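# Two robots move a block from office to lab

## Task

Robot r1 begins inside the office and r2 begins in the corridor that links the office and the lab. Move the wooden block that sits on the office bench onto the lab bench. The office door cannot be opened, but the service window between the office and the corridor is open and can be used to pass things through. The lab door can only be pushed open while someone keeps the release button on the office wall pressed. When finished, the lab door must be closed, the block must rest on the lab bench on its own without a gripper holding it, and the robots must have let go and backed away. If either robot tips over or is left leaning, the task fails.

## Robot and tools

Robots: r1 and r2 are identical Hello Robot Stretch 3 units. Each has a two-wheel differential base (0.33 m long, 0.34 m wide) with a passive rear omni wheel, a lift that rides up a mast, and a telescoping arm that sticks out to the robot's right side. The base cannot slide sideways; to bring the gripper forward or back you drive the base. On-the-spot turns pivot about the point midway between the drive wheels, 0.05 m behind the front edge. With the arm pulled in and the wrist folded, a turn sweeps a circle of radius 0.28 m; an unfolded, level wrist reaches past that circle.

Frames: the base frame has its origin on the floor between the drive wheels, x forward, y left, z up. hand_pose is reported in this frame, at the point where closed fingertips meet; with all wrist joints at zero its x axis points up, y back along the arm toward the mast, z toward the robot's rear. The odometry frame is the base frame as it was when the scene began. Each robot reports in its own frames, so relative positions between robots come only from images, lidar_m, wrist_depth_mm and head_depth_mm.

execute_actions: argument "actions" is a list holding one action or none (an empty list just reports state and images). The action is an object keyed "r1" and/or "r2"; each robot gets its own object with optional "base", "joints" and "contact_limits". "base" holds exactly one command: {"translate_m": d}, a relative straight drive in metres from the current spot, forward positive, range -1 to 1; or {"rotate_rad": d}, a relative turn in radians, left/counter-clockwise positive, range -3.2 to 3.2. "joints" maps joint names to absolute targets: lift_m 0 to 1.1 (arm height on mast); arm_m 0 to 0.52 (extension); wrist_yaw_rad -1.345 to 4.42 (0 along the arm, positive toward the front, 3.0 folded over the base); wrist_pitch_rad -1.57 to 0.451 (0 level, negative tips fingers down); wrist_roll_rad -2.911 to 2.911; gripper_m -0.089 to 0.179 (larger is wider; actual fingertip gap is smaller by about 0.007 near closed and 0.025 wide open, zero below 0.007); head_pan_rad -3.953 to 1.73 (0 forward, positive left, -1.57 along the arm); head_tilt_rad -1.53 to 0.419 (negative down). "contact_limits" accepts only arm_m, a motor effort percentage 1 to 100 at which the arm motion halts with contact_stop; that cap also limits holding force until the next action. Everything in one action starts at once; an action lasts at most 15 s. "cameras" picks which images return: r1_head_camera, r1_nav_camera, r1_wrist_camera, r2_head_camera, r2_nav_camera, r2_wrist_camera or "all"; omitted/null means all, [] means none. Unknown keys, names or out-of-range numbers reject the whole call. Anything you leave out may keep pushing toward its earlier target unseen. If a result reports a stop, later calls in the same reply are skipped.

wait: "seconds" 0 to 10; commands nothing and returns the same report. zoom_image: "camera" plus "region" [x0, y0, x1, y1] in pixels from the top-left, at most 504 by 504, on a camera's latest full image. finished_scene: "scene" number; ends the scene irreversibly, so the goal must already hold and persist.

Result lines: base_status and joint_status tell how each motion ended: done (for the base, wheels turned as commanded even if slipping), off_target (resting short, maybe still pushing), contact_stop, time_out, torque_fault (old target dropped). on_its_own covers what this call did not command; "held at" is a held target, not a position. A stopped arm or lift goes slack until commanded again. motor_effort is percent of maximum, positive toward higher joint values, peak in brackets; readings carry fixed bias and noise. Positive wheel effort pushes forward. lidar_m: 12 distances in metres, 30-degree sectors, first straight ahead then counter-clockwise (4th left, 7th behind, 10th right), plane 0.17 m high, range 0.15 to 12, "-" for nothing; it misses glass and thin legs, and own parts block sector 5 and partly 6, 9, 10 when the lift is low. wrist_depth_mm and head_depth_mm: 7x7 grids of median depth (45 to 1000 mm and 280 to 4000 mm; head grid is sideways). base_odometry counts wheel turns, heading -3.142 to 3.142 left positive; turned_by_wheels and turned_by_imu give turning since the last result; base_tilt in degrees with forward and right positive, each with a fixed bias up to about 4 degrees.

Speed: the base goes fast (0.30 m/s, 1.9 rad/s) only when stowed: lift_m under 0.30, arm_m under 0.03, wrist_yaw_rad over 2.54; else 0.10 m/s and 0.63 rad/s.

Gripping: send gripper_m below the object's width to grasp; to let go, send at least 0.02 above where the pads made contact. Neither reading nor status confirms a grasp; check images. To re-squeeze, send a new value.

Cautions: fold or unfold the wrist only with lift_m 0.32 to 0.95, wrist_pitch_rad -0.4, roll near 0; once folded the lift may go down to 0.25. With yaw below -0.4 keep pitch at -0.5 or lower. Never let robots press into each other; once bases touch, any further drive is a hard press, and travel differs up to 2.5 cm per metre between robots. Arm pushes on rigid things above about 0.45 m gripper height, repeated pushes after a contact_stop, or driving while hooked on something can tip a robot; undo in small steps, pull the gripper free, and lower lift_m to about 0.2 if still leaning. Wrist servos cut out for 10 s after prolonged strain. Avoid drops, slams and hard hits; loose objects may get nudged occasionally. The robots keep acting on their last commands while you think, and base moves count from the last reported state.

Each tool is called as a command line: name --argument value for each argument, lists and objects as JSON in quotes; but a table of rows of numbers goes row by row, as --pt "numbers of a row", without its own name.

## Session

execute_actions --actions '[]'

Scene clock: 0.00 s.
r1.base_odometry: x=+0.000 y=+0.000 heading=+0.000 (m, m, rad; r1's odometry frame)
r1.turned_by_wheels: +0.000 (rad since the last result)
r1.turned_by_imu: +0.000 (rad since the last result)
r1.base_tilt: forward=-0.2 right=+1.9 (deg)
r1.lidar_m: 3.45 2.20 1.29 2.57 1.16 0.88 0.88 0.94 1.02 1.00 1.07 1.58
r1.head_depth_mm: 1919 2916 3316 3290 3330 3158 2129 / 1899 2897 3381 3366 3409 3179 2141 / 1904 2909 3393 3418 3456 3180 2114 / 1892 2916 3446 3510 3519 3198 2124 / 1895 2872 3512 3517 3590 3223 2134 / 1881 2855 3633 3632 3617 3192 2160 / 1883 2869 3636 3642 3703 2822 2180
r1.base_status: not commanded
r1.joint_positions: lift_m=+0.320 arm_m=+0.002 wrist_yaw_rad=+2.961 wrist_pitch_rad=-0.352 wrist_roll_rad=-0.006 gripper_m=+0.037 head_pan_rad=-0.020 head_tilt_rad=+0.007
r1.joint_status: not commanded
r1.motor_effort: left_wheel=+0 right_wheel=-1 lift_m=+23 arm_m=+0 wrist_yaw_rad=+1 wrist_pitch_rad=+4 wrist_roll_rad=+0 gripper_m=+0 head_pan_rad=+0 head_tilt_rad=+2 (%)
r1.hand_pose: x=+0.0204 y=+0.0816 z=+0.3473 quat_wxyz=(+0.186, +0.702, +0.061, +0.685) (m; r1's base frame)
r1.wrist_depth_mm: - - - - - - - / - - - - - - - / - - - - - - - / 817 - 863 880 909 928 936 / 671 - 728 697 716 733 743 / 561 - - 585 599 598 619 / 488 491 508 512 502 517 520
r2.base_odometry: x=+0.000 y=+0.000 heading=+0.000 (m, m, rad; r2's odometry frame)
r2.turned_by_wheels: +0.000 (rad since the last result)
r2.turned_by_imu: +0.000 (rad since the last result)
r2.base_tilt: forward=-0.3 right=-0.5 (deg)
r2.lidar_m: 1.81 1.11 0.98 0.99 0.95 0.85 0.85 0.77 0.72 0.77 0.92 1.52
r2.head_depth_mm: 1859 2866 3501 3513 3557 2857 1962 / 1884 2924 3643 3663 3696 2824 1952 / 1908 2957 3763 3804 3848 2794 1919 / 1910 2641 2799 2913 3059 2747 1935 / 1905 1917 2095 2242 2206 2313 1909 / 1676 1409 2062 - 1766 1857 1807 / 1363 1207 - - 1477 1537 1565
r2.base_status: not commanded
r2.joint_positions: lift_m=+0.389 arm_m=-0.001 wrist_yaw_rad=+2.862 wrist_pitch_rad=-0.388 wrist_roll_rad=+0.006 gripper_m=+0.037 head_pan_rad=-0.009 head_tilt_rad=-0.007
r2.joint_status: not commanded
r2.motor_effort: left_wheel=+0 right_wheel=+1 lift_m=+26 arm_m=+0 wrist_yaw_rad=+0 wrist_pitch_rad=+6 wrist_roll_rad=+0 gripper_m=+0 head_pan_rad=+0 head_tilt_rad=+1 (%)
r2.hand_pose: x=+0.0417 y=+0.0752 z=+0.4079 quat_wxyz=(+0.232, +0.708, +0.038, +0.666) (m; r2's base frame)
r2.wrist_depth_mm: - 933 940 938 921 914 891 / - - - 994 975 960 974 / - - - - - - - / 873 - - - - - - / 796 - 820 848 822 810 817 / 653 - 649 662 680 670 674 / 554 536 562 557 562 559 558
pictures: r1_head_camera (sideways: a quarter turn clockwise sets it upright), r1_nav_camera (sideways: a quarter turn counterclockwise sets it upright), r1_wrist_camera, r2_head_camera (sideways: a quarter turn clockwise sets it upright), r2_nav_camera (sideways: a quarter turn counterclockwise sets it upright), r2_wrist_camera
Images, in order (width x height): r1_head_camera 896x504, r1_nav_camera 672x504, r1_wrist_camera 644x364, r2_head_camera 896x504, r2_nav_camera 672x504, r2_wrist_camera 644x364.

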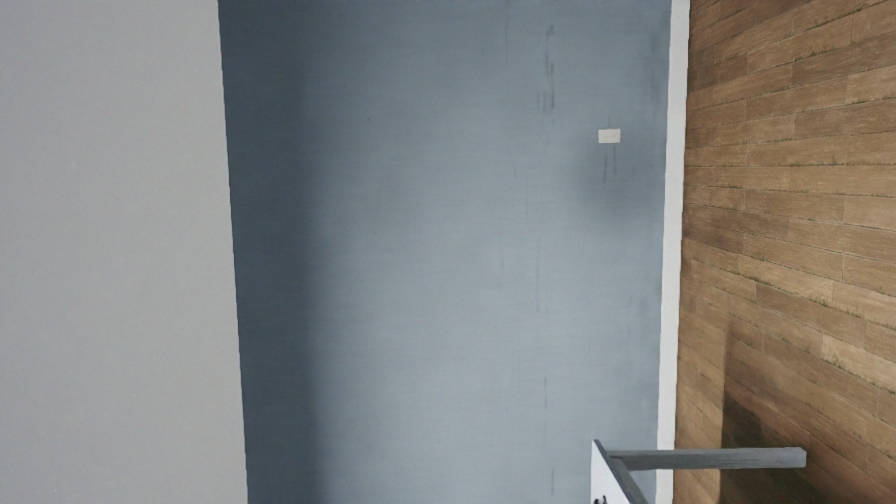

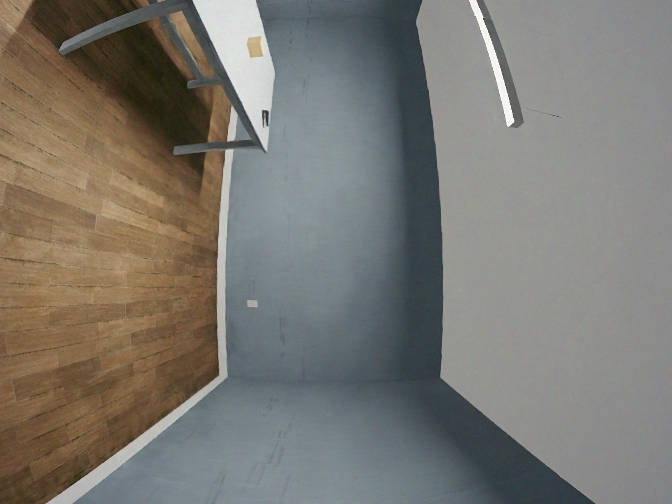

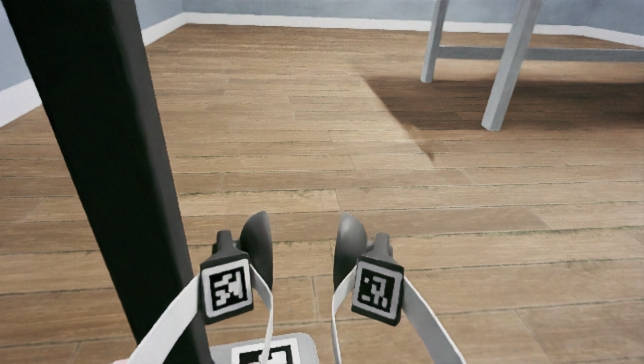

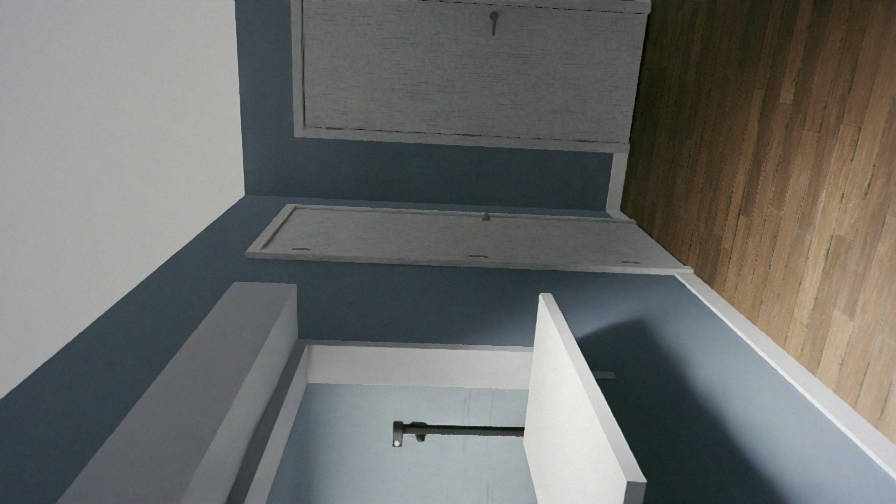

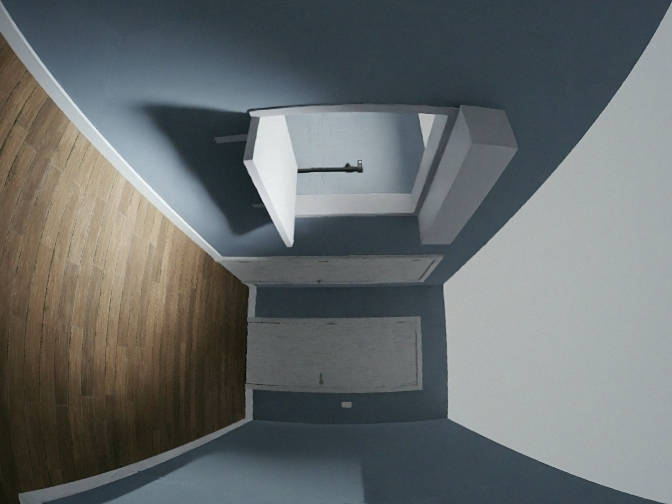

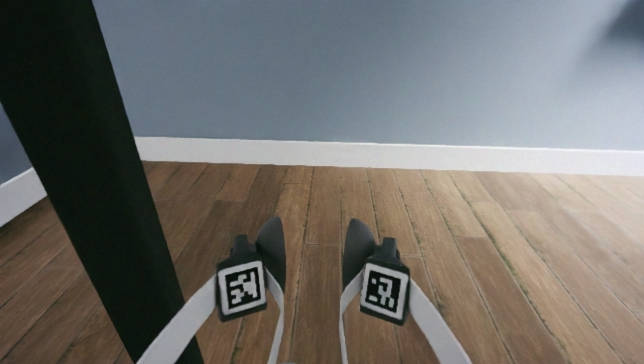

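execute_actions --actions '[{"r1":{"joints":{"head_pan_rad":1.2,"head_tilt_rad":-0.4}},"r2":{"joints":{"head_pan_rad":0.9,"head_tilt_rad":-0.3}}}]' --cameras '["r1_head_camera","r1_nav_camera","r2_head_camera","r2_nav_camera"]'

execute_actions --actions '[{"r1":{"joints":{"head_pan_rad":-1.6,"head_tilt_rad":-0.2}},"r2":{"joints":{"head_pan_rad":-0.6,"head_tilt_rad":-0.3}}}]' --cameras '["r1_head_camera","r1_nav_camera","r2_head_camera","r2_nav_camera"]'

execute_actions --actions '[{"r1":{"joints":{"head_pan_rad":-3.1,"head_tilt_rad":-0.2}},"r2":{"joints":{"head_pan_rad":1.6,"head_tilt_rad":-0.3}}}]' --cameras '["r1_head_camera","r1_nav_camera","r2_head_camera","r2_nav_camera"]'

Scene clock: 6.70 s.
r1.base_odometry: x=+0.000 y=+0.000 heading=+0.000 (m, m, rad; r1's odometry frame)
r1.turned_by_wheels: +0.000 (rad since the last result)
r1.turned_by_imu: +0.000 (rad since the last result)
r1.base_tilt: forward=-0.2 right=+1.9 (deg)
r1.lidar_m: 3.45 2.19 1.30 2.57 1.17 0.88 0.88 0.94 1.01 1.00 1.07 1.58
r1.head_depth_mm: 3623 3972 - 1507 1930 1568 1348 / 3554 3818 - 2662 2117 1670 1355 / 3462 3734 - 3274 2206 1673 1359 / 3369 3608 3986 3224 2223 1691 1365 / 3272 3553 3849 3307 2239 1691 1375 / 3215 3435 3767 3331 2251 1708 1374 / 3130 3407 3673 3343 2270 1720 1380
r1.base_status: not commanded
r1.joint_positions: lift_m=+0.320 arm_m=+0.002 wrist_yaw_rad=+2.961 wrist_pitch_rad=-0.352 wrist_roll_rad=-0.006 gripper_m=+0.037 head_pan_rad=+1.193 head_tilt_rad=-0.395
r1.joint_status: all done
r1.motor_effort: left_wheel=+0(0) right_wheel=+0(0) lift_m=+23(23) arm_m=+0(0) wrist_yaw_rad=+1(0) wrist_pitch_rad=+4(4) wrist_roll_rad=+0(0) gripper_m=-1(0) head_pan_rad=+2(28) head_tilt_rad=-3(32) (%)
r1.hand_pose: x=+0.0204 y=+0.0816 z=+0.3473 quat_wxyz=(+0.186, +0.702, +0.061, +0.685) (m; r1's base frame)
r1.wrist_depth_mm: - - - - - - - / - - - - - - - / - - - - - - - / 813 - 856 892 899 925 931 / 674 - 714 704 722 722 740 / 562 - - 583 597 599 615 / 486 490 512 516 510 515 521
r2.base_odometry: x=+0.000 y=+0.000 heading=+0.000 (m, m, rad; r2's odometry frame)
r2.turned_by_wheels: +0.000 (rad since the last result)
r2.turned_by_imu: +0.001 (rad since the last result)
r2.base_tilt: forward=-0.3 right=-0.5 (deg)
r2.lidar_m: 1.81 1.10 0.98 0.99 0.96 0.85 0.85 0.78 0.71 0.77 0.92 1.51
r2.head_depth_mm: 956 1031 1115 1211 1329 1474 1420 / 922 991 1067 1157 1262 1386 1409 / 892 952 1024 1105 1202 1315 1384 / 860 919 982 1055 1141 1244 1332 / 831 883 942 1015 1094 1189 1287 / 805 854 910 974 1051 1129 1231 / 777 825 878 937 1004 1086 1179
r2.base_status: not commanded
r2.joint_positions: lift_m=+0.389 arm_m=-0.001 wrist_yaw_rad=+2.862 wrist_pitch_rad=-0.388 wrist_roll_rad=+0.006 gripper_m=+0.037 head_pan_rad=+0.893 head_tilt_rad=-0.296
r2.joint_status: all done
r2.motor_effort: left_wheel=+0(1) right_wheel=+0(1) lift_m=+26(26) arm_m=+0(1) wrist_yaw_rad=+0(1) wrist_pitch_rad=+6(6) wrist_roll_rad=+0(1) gripper_m=-1(0) head_pan_rad=+4(49) head_tilt_rad=-3(20) (%)
r2.hand_pose: x=+0.0417 y=+0.0752 z=+0.4079 quat_wxyz=(+0.232, +0.708, +0.038, +0.666) (m; r2's base frame)
r2.wrist_depth_mm: - 941 928 926 910 893 891 / - - - 973 969 970 963 / - - - - - - - / 869 - - - - - - / 786 - 807 848 811 826 810 / 652 - 663 663 674 674 673 / 554 535 556 562 561 568 567
pictures: r1_head_camera (sideways: a quarter turn clockwise sets it upright), r1_nav_camera (sideways: a quarter turn counterclockwise sets it upright), r2_head_camera (sideways: a quarter turn clockwise sets it upright), r2_nav_camera (sideways: a quarter turn counterclockwise sets it upright)
Images, in order (width x height): r1_head_camera 896x504, r1_nav_camera 672x504, r2_head_camera 896x504, r2_nav_camera 672x504.

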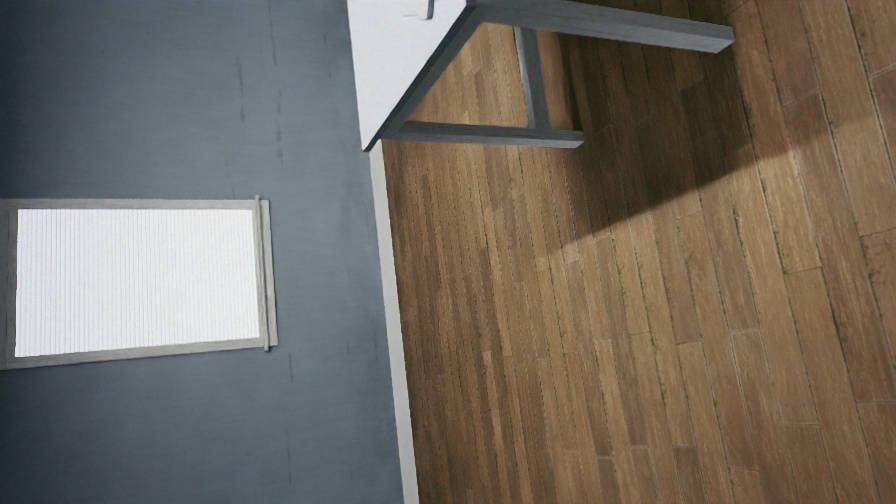

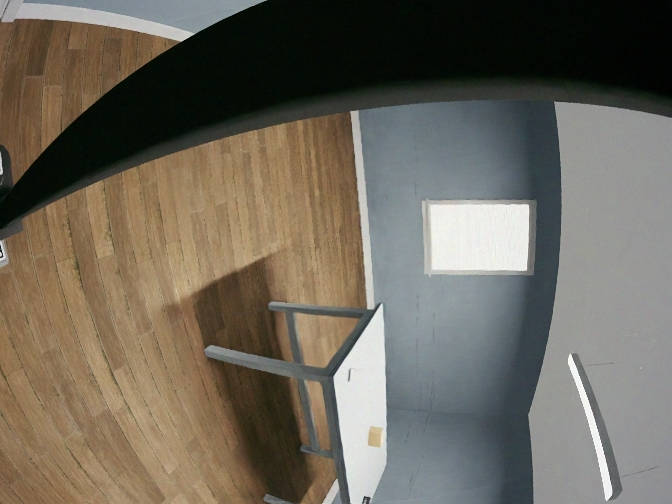

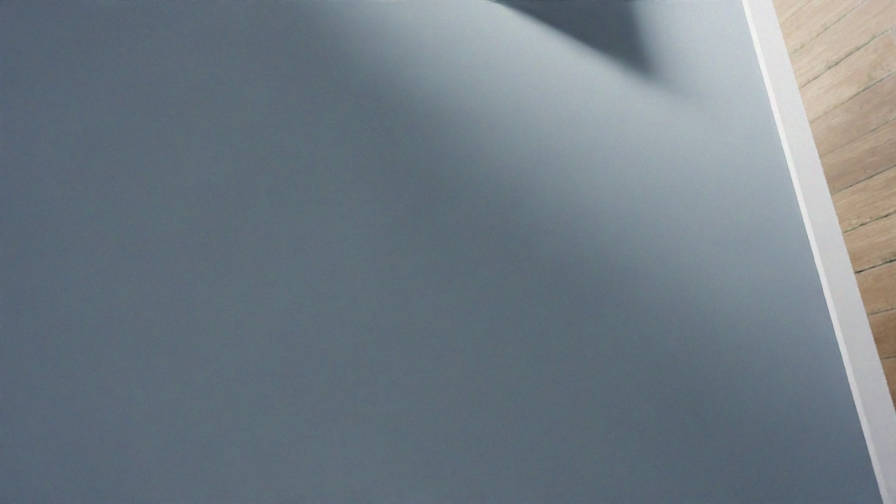

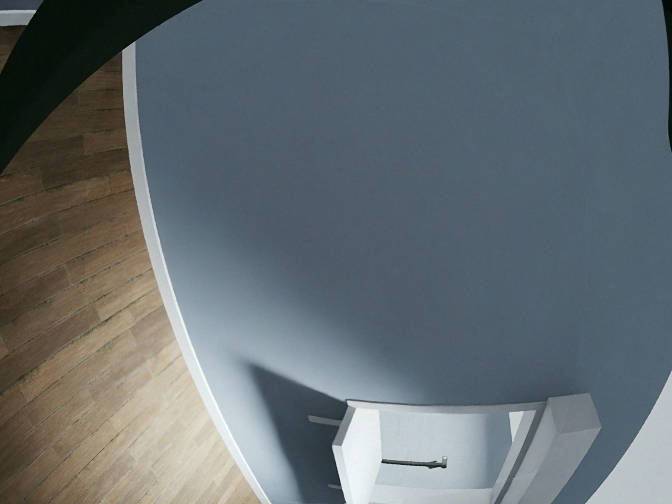

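Scene clock: 8.60 s.
r1.base_odometry: x=+0.000 y=+0.000 heading=+0.000 (m, m, rad; r1's odometry frame)
r1.turned_by_wheels: +0.000 (rad since the last result)
r1.turned_by_imu: +0.000 (rad since the last result)
r1.base_tilt: forward=-0.1 right=+1.9 (deg)
r1.lidar_m: 3.46 2.21 1.29 2.56 1.16 0.88 0.88 0.94 1.01 1.00 1.07 1.58
r1.head_depth_mm: 830 867 904 948 996 1048 1101 / 842 879 919 961 1010 1063 1126 / 853 892 933 977 1027 1080 1145 / 862 903 945 990 1038 1097 1164 / 876 915 959 1006 1058 1125 1185 / 887 929 969 1027 1079 1139 1206 / 901 942 982 1041 1097 1155 1231
r1.base_status: not commanded
r1.joint_positions: lift_m=+0.320 arm_m=+0.002 wrist_yaw_rad=+2.961 wrist_pitch_rad=-0.352 wrist_roll_rad=-0.006 gripper_m=+0.037 head_pan_rad=-1.593 head_tilt_rad=-0.211
r1.joint_status: all done
r1.motor_effort: left_wheel=+0(0) right_wheel=+0(0) lift_m=+23(23) arm_m=+0(0) wrist_yaw_rad=+0(0) wrist_pitch_rad=+4(4) wrist_roll_rad=+0(0) gripper_m=-1(0) head_pan_rad=-2(29) head_tilt_rad=+7(24) (%)
r1.hand_pose: x=+0.0204 y=+0.0816 z=+0.3473 quat_wxyz=(+0.186, +0.702, +0.061, +0.685) (m; r1's base frame)
r1.wrist_depth_mm: - - - - - - - / - - - - - - - / - - - - - - - / 811 - 863 879 890 920 946 / 678 - 727 705 724 730 743 / 563 - - 582 603 606 611 / 487 490 511 510 504 516 520
r2.base_odometry: x=+0.000 y=+0.000 heading=+0.000 (m, m, rad; r2's odometry frame)
r2.turned_by_wheels: +0.000 (rad since the last result)
r2.turned_by_imu: +0.000 (rad since the last result)
r2.base_tilt: forward=-0.3 right=-0.4 (deg)
r2.lidar_m: 1.81 1.11 0.98 0.99 0.96 0.85 0.85 0.78 0.72 0.77 0.92 1.52
r2.head_depth_mm: 1095 1113 1131 1152 1169 1195 1216 / 1344 1366 1398 1429 1462 1493 1376 / 1733 1778 1835 1876 1948 1742 1410 / 2445 2544 2642 2777 2396 1785 1404 / 3281 3488 3657 3760 2425 1772 1396 / 3216 3394 3627 3670 2389 1761 1388 / 3126 3307 3553 3675 2352 1755 1380
r2.base_status: not commanded
r2.joint_positions: lift_m=+0.389 arm_m=-0.001 wrist_yaw_rad=+2.862 wrist_pitch_rad=-0.388 wrist_roll_rad=+0.006 gripper_m=+0.037 head_pan_rad=-0.593 head_tilt_rad=-0.296
r2.joint_status: all done
r2.motor_effort: left_wheel=+0(0) right_wheel=+0(1) lift_m=+26(26) arm_m=-1(1) wrist_yaw_rad=+1(0) wrist_pitch_rad=+6(6) wrist_roll_rad=+0(0) gripper_m=+0(0) head_pan_rad=-3(46) head_tilt_rad=-2(3) (%)
r2.hand_pose: x=+0.0417 y=+0.0752 z=+0.4079 quat_wxyz=(+0.232, +0.708, +0.038, +0.666) (m; r2's base frame)
r2.wrist_depth_mm: - 949 928 941 923 912 883 / - - - - 974 983 964 / - - - - - - - / 896 - - - - - - / 782 - 837 860 801 828 826 / 650 - 660 664 676 671 671 / 553 541 561 563 562 563 574
pictures: r1_head_camera (sideways: a quarter turn clockwise sets it upright), r1_nav_camera (sideways: a quarter turn counterclockwise sets it upright), r2_head_camera (sideways: a quarter turn clockwise sets it upright), r2_nav_camera (sideways: a quarter turn counterclockwise sets it upright)
Images, in order (width x height): r1_head_camera 896x504, r1_nav_camera 672x504, r2_head_camera 896x504, r2_nav_camera 672x504.

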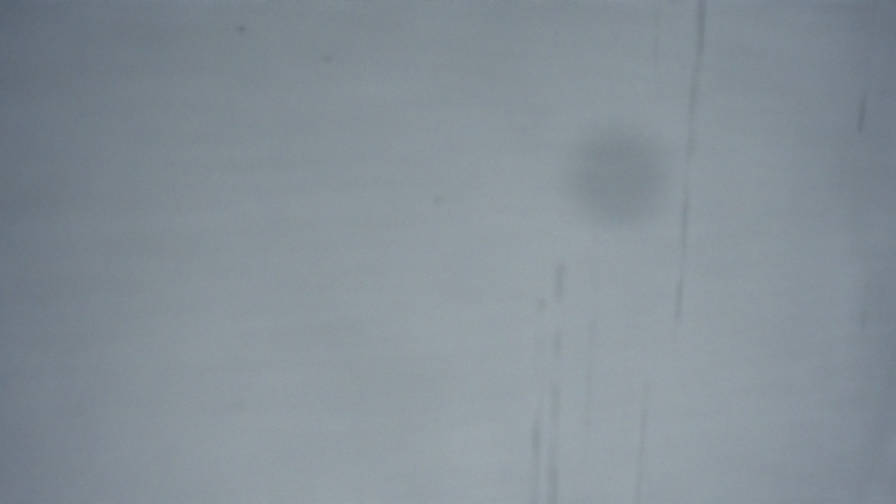

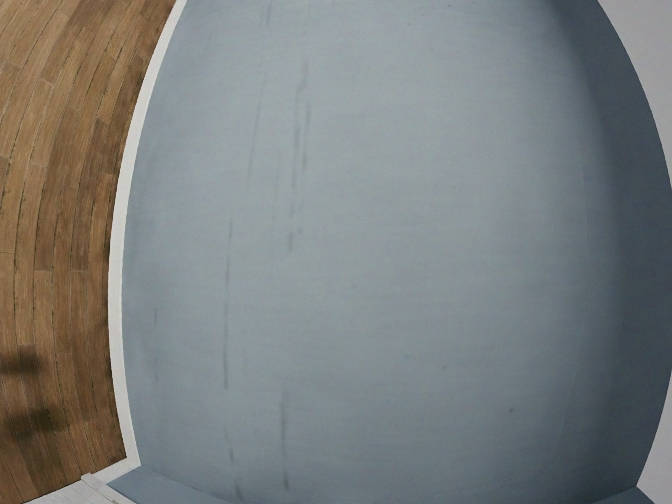

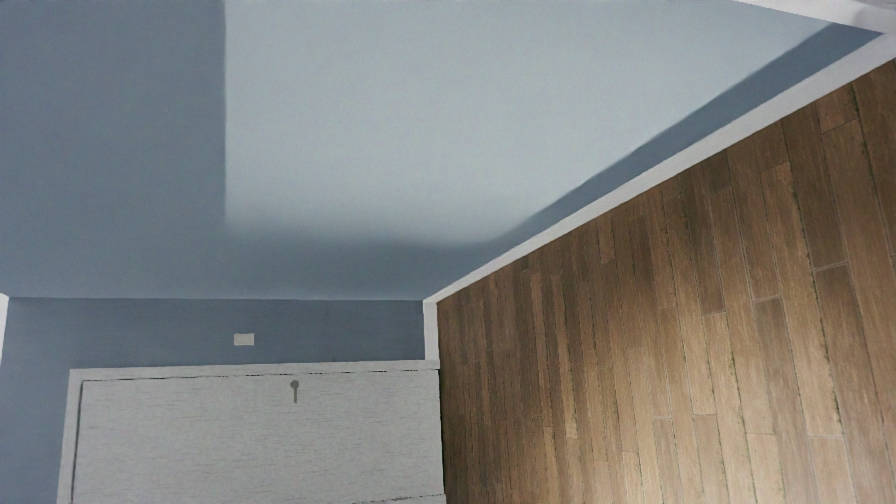

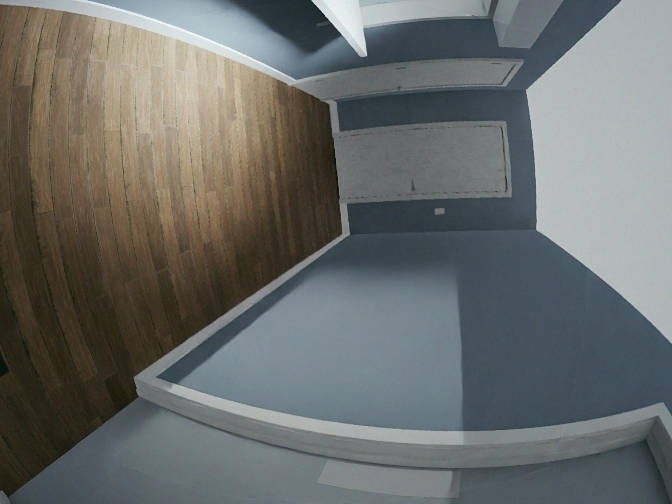

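Scene clock: 10.23 s.
r1.base_odometry: x=+0.000 y=+0.000 heading=+0.000 (m, m, rad; r1's odometry frame)
r1.turned_by_wheels: +0.000 (rad since the last result)
r1.turned_by_imu: +0.000 (rad since the last result)
r1.base_tilt: forward=-0.2 right=+1.9 (deg)
r1.lidar_m: 3.45 2.20 1.30 2.57 1.16 0.88 0.88 0.94 1.02 1.00 1.07 1.58
r1.head_depth_mm: 718 749 779 816 853 895 947 / 734 766 801 839 873 926 974 / 750 779 815 856 896 951 1004 / 763 797 834 876 925 974 1036 / 779 817 856 901 950 1003 1065 / 795 835 874 920 972 1034 1098 / 815 853 899 944 998 1061 1121
r1.base_status: not commanded
r1.joint_positions: lift_m=+0.320 arm_m=+0.002 wrist_yaw_rad=+2.961 wrist_pitch_rad=-0.352 wrist_roll_rad=-0.006 gripper_m=+0.037 head_pan_rad=-3.093 head_tilt_rad=-0.211
r1.joint_status: all done
r1.motor_effort: left_wheel=+0(0) right_wheel=+0(1) lift_m=+23(23) arm_m=+0(0) wrist_yaw_rad=+0(0) wrist_pitch_rad=+4(4) wrist_roll_rad=+0(0) gripper_m=+0(0) head_pan_rad=-3(28) head_tilt_rad=+6(7) (%)
r1.hand_pose: x=+0.0204 y=+0.0816 z=+0.3473 quat_wxyz=(+0.186, +0.702, +0.061, +0.685) (m; r1's base frame)
r1.wrist_depth_mm: - - - - - - - / - - - - - - - / - - - - - - - / 823 - 856 880 904 923 933 / 671 - 719 697 732 726 747 / 566 - - 584 600 610 609 / 487 488 513 514 504 519 521
r2.base_odometry: x=+0.000 y=+0.000 heading=+0.000 (m, m, rad; r2's odometry frame)
r2.turned_by_wheels: +0.000 (rad since the last result)
r2.turned_by_imu: +0.000 (rad since the last result)
r2.base_tilt: forward=-0.4 right=-0.5 (deg)
r2.lidar_m: 1.81 1.10 0.98 0.99 0.95 0.85 0.85 0.77 0.71 0.77 0.92 1.52
r2.head_depth_mm: 782 822 872 925 987 1056 1134 / 810 857 907 969 1033 1109 1194 / 841 893 952 1012 1083 1166 1261 / 877 929 988 1059 1138 1233 1317 / 908 969 1037 1115 1200 1304 1361 / 947 1016 1087 1170 1266 1385 1388 / 989 1062 1140 1215 1304 1403 1386
r2.base_status: not commanded
r2.joint_positions: lift_m=+0.389 arm_m=-0.001 wrist_yaw_rad=+2.862 wrist_pitch_rad=-0.388 wrist_roll_rad=+0.006 gripper_m=+0.037 head_pan_rad=+1.593 head_tilt_rad=-0.296
r2.joint_status: all done
r2.motor_effort: left_wheel=+0(0) right_wheel=-1(1) lift_m=+26(26) arm_m=-1(0) wrist_yaw_rad=+0(1) wrist_pitch_rad=+6(6) wrist_roll_rad=+0(0) gripper_m=+0(1) head_pan_rad=+4(48) head_tilt_rad=-2(2) (%)
r2.hand_pose: x=+0.0417 y=+0.0752 z=+0.4079 quat_wxyz=(+0.232, +0.708, +0.038, +0.666) (m; r2's base frame)
r2.wrist_depth_mm: - 942 957 910 921 901 895 / - - - 992 979 977 958 / - - - - - - - / 877 - - - - - - / 798 - 816 832 814 820 825 / 651 - 663 657 683 669 672 / 549 541 556 559 568 563 564
pictures: r1_head_camera (sideways: a quarter turn clockwise sets it upright), r1_nav_camera (sideways: a quarter turn counterclockwise sets it upright), r2_head_camera (sideways: a quarter turn clockwise sets it upright), r2_nav_camera (sideways: a quarter turn counterclockwise sets it upright)
Images, in order (width x height): r1_head_camera 896x504, r1_nav_camera 672x504, r2_head_camera 896x504, r2_nav_camera 672x504.

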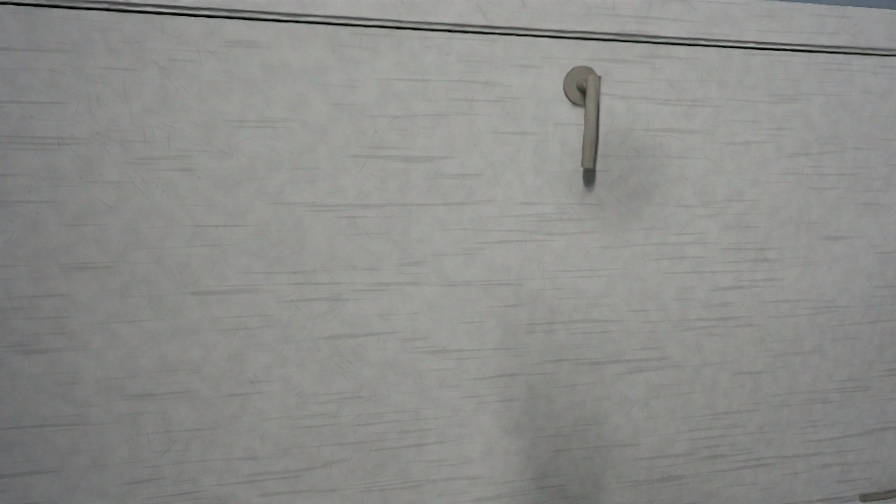

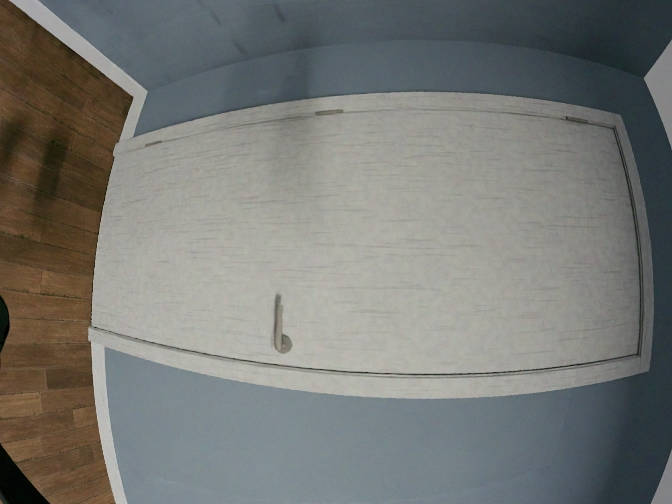

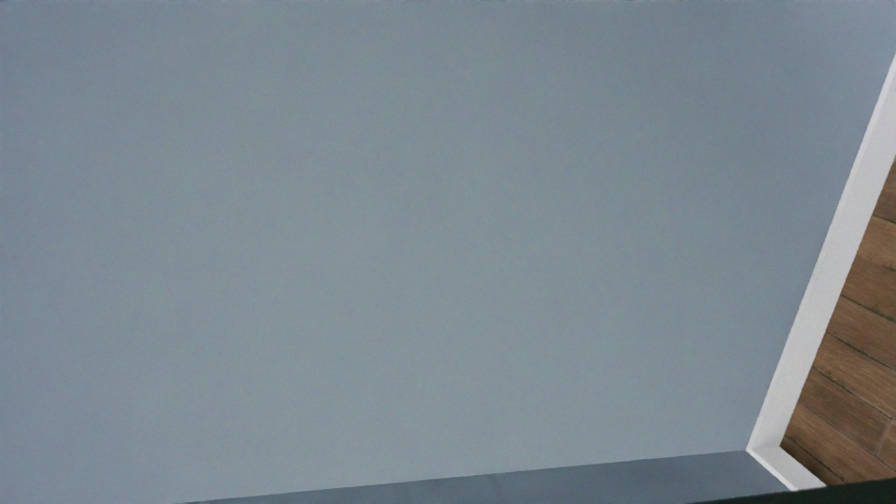

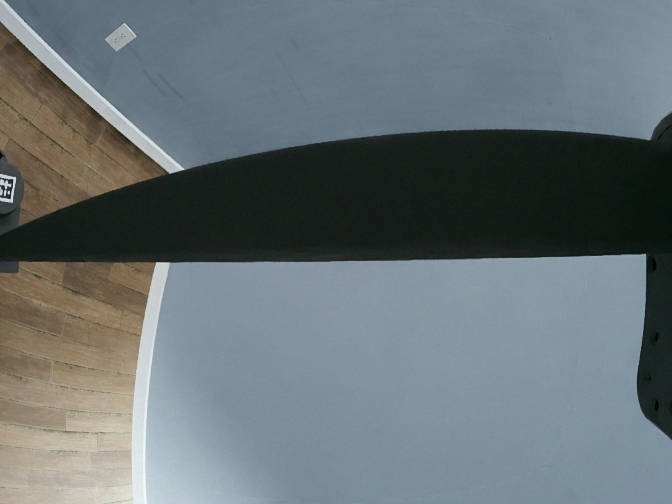

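execute_actions --actions '[{"r1":{"joints":{"head_pan_rad":-3.9,"head_tilt_rad":-0.2}},"r2":{"base":{"rotate_rad":-0.3},"joints":{"head_pan_rad":0.9,"head_tilt_rad":-0.1}}}]' --cameras '["r1_head_camera","r1_nav_camera","r2_head_camera","r2_nav_camera"]'

Scene clock: 18.53 s.
r1.base_odometry: x=+0.000 y=+0.000 heading=+0.000 (m, m, rad; r1's odometry frame)
r1.turned_by_wheels: +0.000 (rad since the last result)
r1.turned_by_imu: +0.000 (rad since the last result)
r1.base_tilt: forward=-0.1 right=+1.9 (deg)
r1.lidar_m: 3.45 2.21 1.29 2.57 1.16 0.88 0.88 0.94 1.02 1.00 1.07 1.58
r1.head_depth_mm: - - - - - - - / 1108 1160 1206 1278 1352 1421 1475 / 1023 1070 1123 1176 1240 1307 1369 / 949 987 1033 1079 1128 1185 1244 / 889 917 961 998 1044 1091 1142 / 830 860 895 931 968 1010 1052 / 781 807 838 869 898 937 967
r1.base_status: not commanded
r1.joint_positions: lift_m=+0.320 arm_m=+0.002 wrist_yaw_rad=+2.961 wrist_pitch_rad=-0.352 wrist_roll_rad=-0.006 gripper_m=+0.037 head_pan_rad=-3.893 head_tilt_rad=-0.211
r1.joint_status: all done
r1.motor_effort: left_wheel=+0(0) right_wheel=+0(1) lift_m=+23(23) arm_m=+0(0) wrist_yaw_rad=+0(0) wrist_pitch_rad=+4(4) wrist_roll_rad=+0(0) gripper_m=+0(0) head_pan_rad=-2(27) head_tilt_rad=+6(7) (%)
r1.hand_pose: x=+0.0204 y=+0.0816 z=+0.3473 quat_wxyz=(+0.186, +0.702, +0.061, +0.685) (m; r1's base frame)
r1.wrist_depth_mm: - - - - - - - / - - - - - - - / - - - - - - - / 813 - 857 872 917 912 950 / 662 - 715 702 728 734 743 / 568 - - 589 601 606 611 / 482 484 515 510 507 521 524
r2.base_odometry: x=+0.000 y=+0.000 heading=-0.300 (m, m, rad; r2's odometry frame)
r2.turned_by_wheels: -0.300 (rad since the last result)
r2.turned_by_imu: -0.301 (rad since the last result)
r2.base_tilt: forward=-0.2 right=-0.5 (deg)
r2.lidar_m: 2.81 1.38 1.02 0.98 1.02 0.88 0.85 0.88 0.72 0.77 0.80 0.97
r2.head_depth_mm: 1096 1426 - - 1624 1786 1717 / 1080 1337 - - 1469 1571 1600 / 1150 1197 1243 1289 1339 1424 1486 / 1064 1106 1138 1183 1233 1283 1340 / 988 1020 1058 1093 1129 1175 1223 / 924 952 983 1015 1049 1090 1127 / 864 889 916 943 975 1009 1038
r2.base_status: done
r2.joint_positions: lift_m=+0.389 arm_m=-0.001 wrist_yaw_rad=+2.862 wrist_pitch_rad=-0.388 wrist_roll_rad=+0.006 gripper_m=+0.037 head_pan_rad=+0.907 head_tilt_rad=-0.112
r2.joint_status: all done
r2.motor_effort: left_wheel=+2(3) right_wheel=-2(4) lift_m=+27(26) arm_m=-1(1) wrist_yaw_rad=+0(0) wrist_pitch_rad=+6(6) wrist_roll_rad=+0(0) gripper_m=+0(1) head_pan_rad=-3(44) head_tilt_rad=+5(20) (%)
r2.hand_pose: x=+0.0417 y=+0.0752 z=+0.4079 quat_wxyz=(+0.232, +0.708, +0.038, +0.666) (m; r2's base frame)
r2.wrist_depth_mm: - 843 893 945 - - - / - 897 957 - - - - / - 999 - - - - - / 904 - - - - - - / 795 - 827 847 811 838 806 / 661 - 653 659 685 670 662 / 550 544 567 553 566 566 565
pictures: r1_head_camera (sideways: a quarter turn clockwise sets it upright), r1_nav_camera (sideways: a quarter turn counterclockwise sets it upright), r2_head_camera (sideways: a quarter turn clockwise sets it upright), r2_nav_camera (sideways: a quarter turn counterclockwise sets it upright)
Images, in order (width x height): r1_head_camera 896x504, r1_nav_camera 672x504, r2_head_camera 896x504, r2_nav_camera 672x504.

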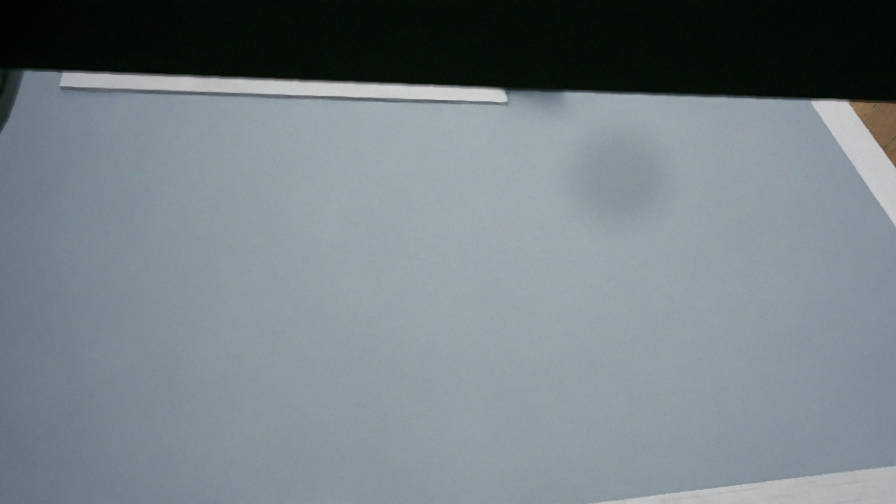

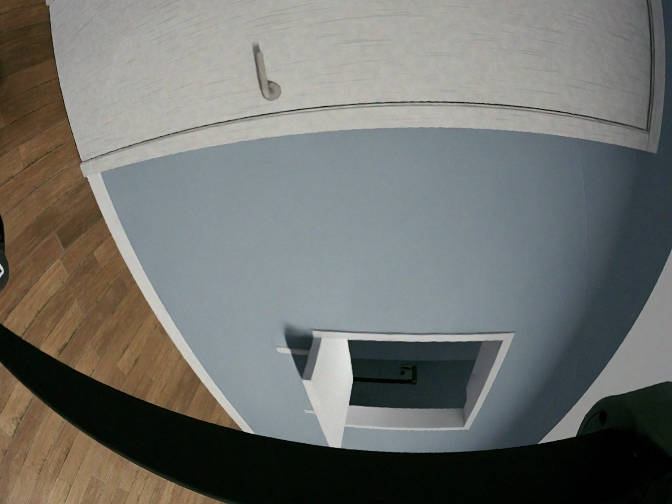

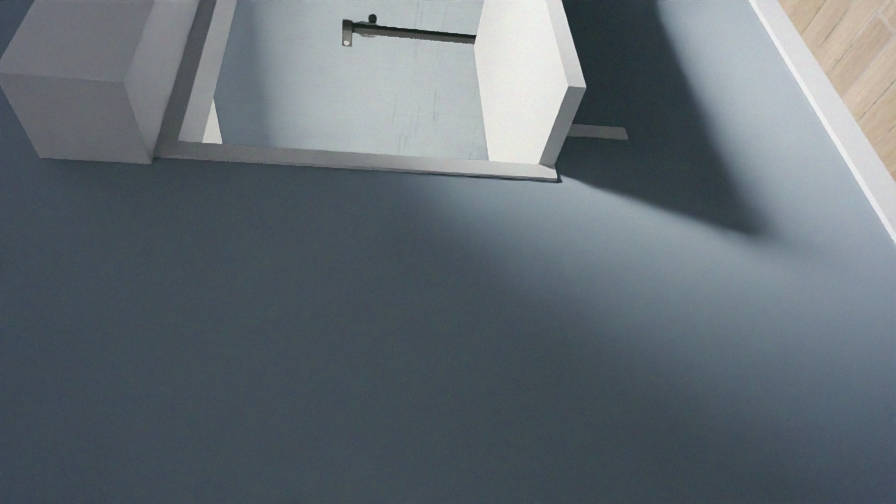

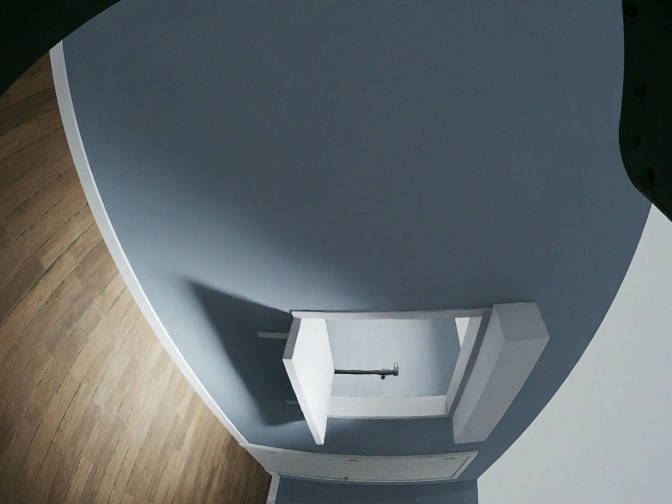

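execute_actions --actions '[{"r1":{"joints":{"head_pan_rad":0.55,"head_tilt_rad":-0.25}},"r2":{"base":{"translate_m":0.9},"joints":{"head_pan_rad":1.2,"head_tilt_rad":-0.4}}}]' --cameras '["r1_head_camera","r1_nav_camera","r2_head_camera","r2_nav_camera"]'

Scene clock: 33.83 s.
r1.base_odometry: x=+0.000 y=+0.000 heading=+0.000 (m, m, rad; r1's odometry frame)
r1.turned_by_wheels: +0.000 (rad since the last result)
r1.turned_by_imu: +0.001 (rad since the last result)
r1.base_tilt: forward=-0.1 right=+1.9 (deg)
r1.lidar_m: 3.45 2.20 1.29 2.57 1.17 0.87 0.88 0.94 1.01 1.00 1.07 1.57
r1.head_depth_mm: 3140 3297 3485 3601 2861 1990 1529 / 3328 3539 3708 3714 2688 1991 1536 / 3547 3846 - 2619 2896 2003 1532 / 3579 - - 2089 2705 2004 1549 / 3485 - - 2035 2450 2008 1550 / 3476 - - 2127 1384 1864 1513 / 3502 - - - 2616 2022 1560
r1.base_status: not commanded
r1.joint_positions: lift_m=+0.320 arm_m=+0.002 wrist_yaw_rad=+2.961 wrist_pitch_rad=-0.352 wrist_roll_rad=-0.006 gripper_m=+0.037 head_pan_rad=+0.543 head_tilt_rad=-0.247
r1.joint_status: all done
r1.motor_effort: left_wheel=+0(0) right_wheel=+0(0) lift_m=+23(23) arm_m=+0(0) wrist_yaw_rad=+0(1) wrist_pitch_rad=+4(4) wrist_roll_rad=+0(0) gripper_m=+0(1) head_pan_rad=+2(26) head_tilt_rad=-2(8) (%)
r1.hand_pose: x=+0.0204 y=+0.0816 z=+0.3473 quat_wxyz=(+0.186, +0.702, +0.061, +0.685) (m; r1's base frame)
r1.wrist_depth_mm: - - - - - - - / - - - - - - - / - - - - - - - / 825 - 859 875 895 899 938 / 677 - 713 700 725 725 743 / 558 - - 577 601 609 613 / 485 491 515 517 506 515 524
r2.base_odometry: x=+0.860 y=-0.266 heading=-0.300 (m, m, rad; r2's odometry frame)
r2.turned_by_wheels: +0.000 (rad since the last result)
r2.turned_by_imu: +0.001 (rad since the last result)
r2.base_tilt: forward=-0.3 right=-0.4 (deg)
r2.lidar_m: 2.83 1.36 1.00 0.97 1.01 1.40 1.75 1.09 0.71 0.70 0.73 1.00
r2.head_depth_mm: - - - 1162 1422 1563 1311 / - - - 1064 1341 1497 1306 / - - - 986 1274 1438 1305 / - - - 975 1212 1360 1300 / - - 2850 906 1153 1296 1297 / - - 3248 954 1104 1230 1292 / 766 818 883 959 1056 1171 1253
r2.base_status: done
r2.joint_positions: lift_m=+0.389 arm_m=-0.001 wrist_yaw_rad=+2.862 wrist_pitch_rad=-0.388 wrist_roll_rad=+0.006 gripper_m=+0.037 head_pan_rad=+1.193 head_tilt_rad=-0.395
r2.joint_status: all done
r2.motor_effort: left_wheel=+1(7) right_wheel=-2(2) lift_m=+27(26) arm_m=+0(1) wrist_yaw_rad=+0(0) wrist_pitch_rad=+6(6) wrist_roll_rad=+0(0) gripper_m=+0(0) head_pan_rad=+5(30) head_tilt_rad=-2(20) (%)
r2.hand_pose: x=+0.0417 y=+0.0752 z=+0.4079 quat_wxyz=(+0.232, +0.708, +0.038, +0.666) (m; r2's base frame)
r2.wrist_depth_mm: - 837 870 945 - - - / - 902 976 - - - - / - 968 - - - - - / 915 - - - - - - / 790 - 824 847 818 825 814 / 656 - 651 666 685 679 673 / 552 546 552 562 559 568 574
pictures: r1_head_camera (sideways: a quarter turn clockwise sets it upright), r1_nav_camera (sideways: a quarter turn counterclockwise sets it upright), r2_head_camera (sideways: a quarter turn clockwise sets it upright), r2_nav_camera (sideways: a quarter turn counterclockwise sets it upright)
Images, in order (width x height): r1_head_camera 896x504, r1_nav_camera 672x504, r2_head_camera 896x504, r2_nav_camera 672x504.

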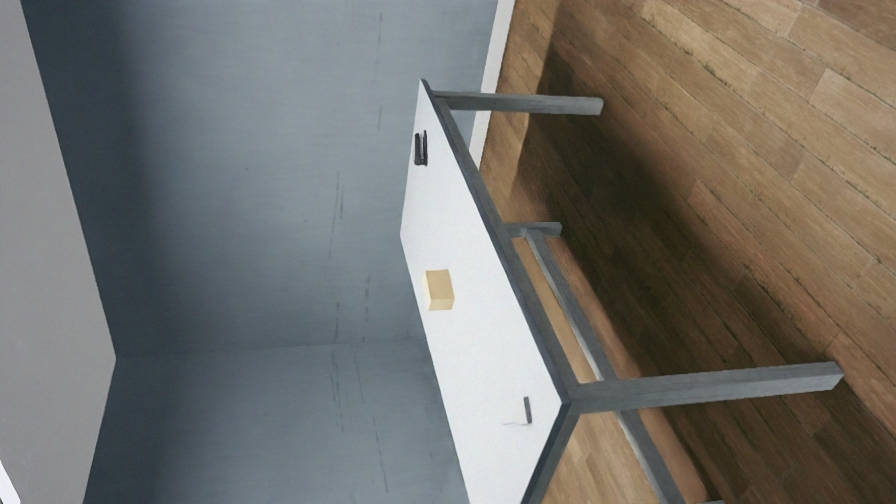

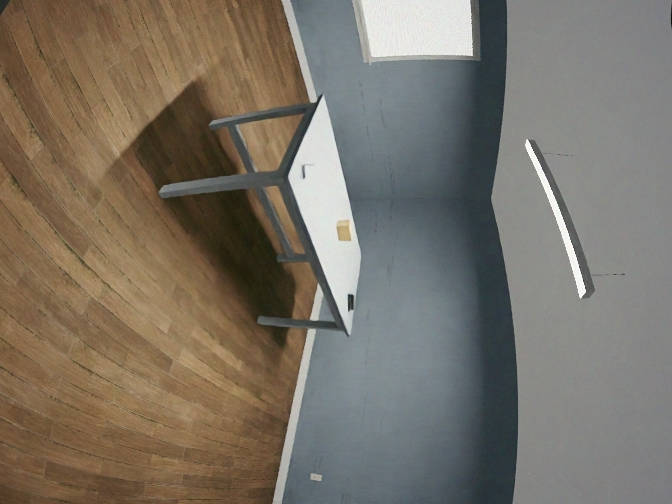

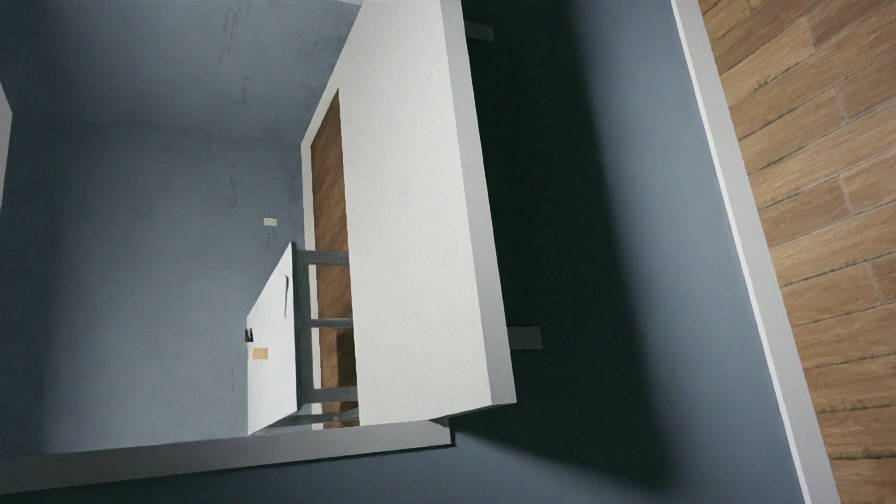

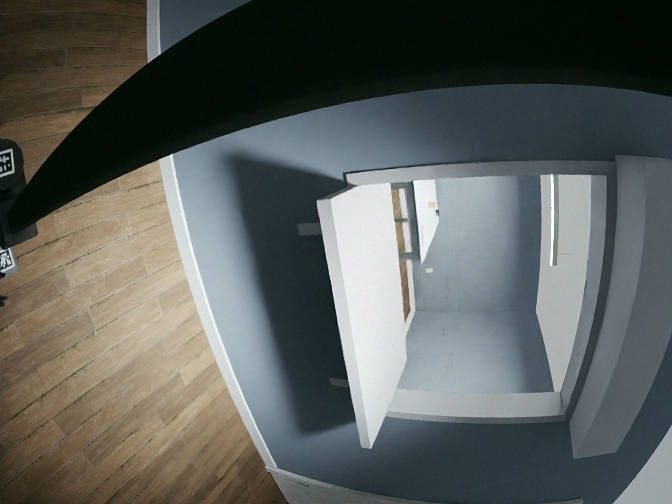

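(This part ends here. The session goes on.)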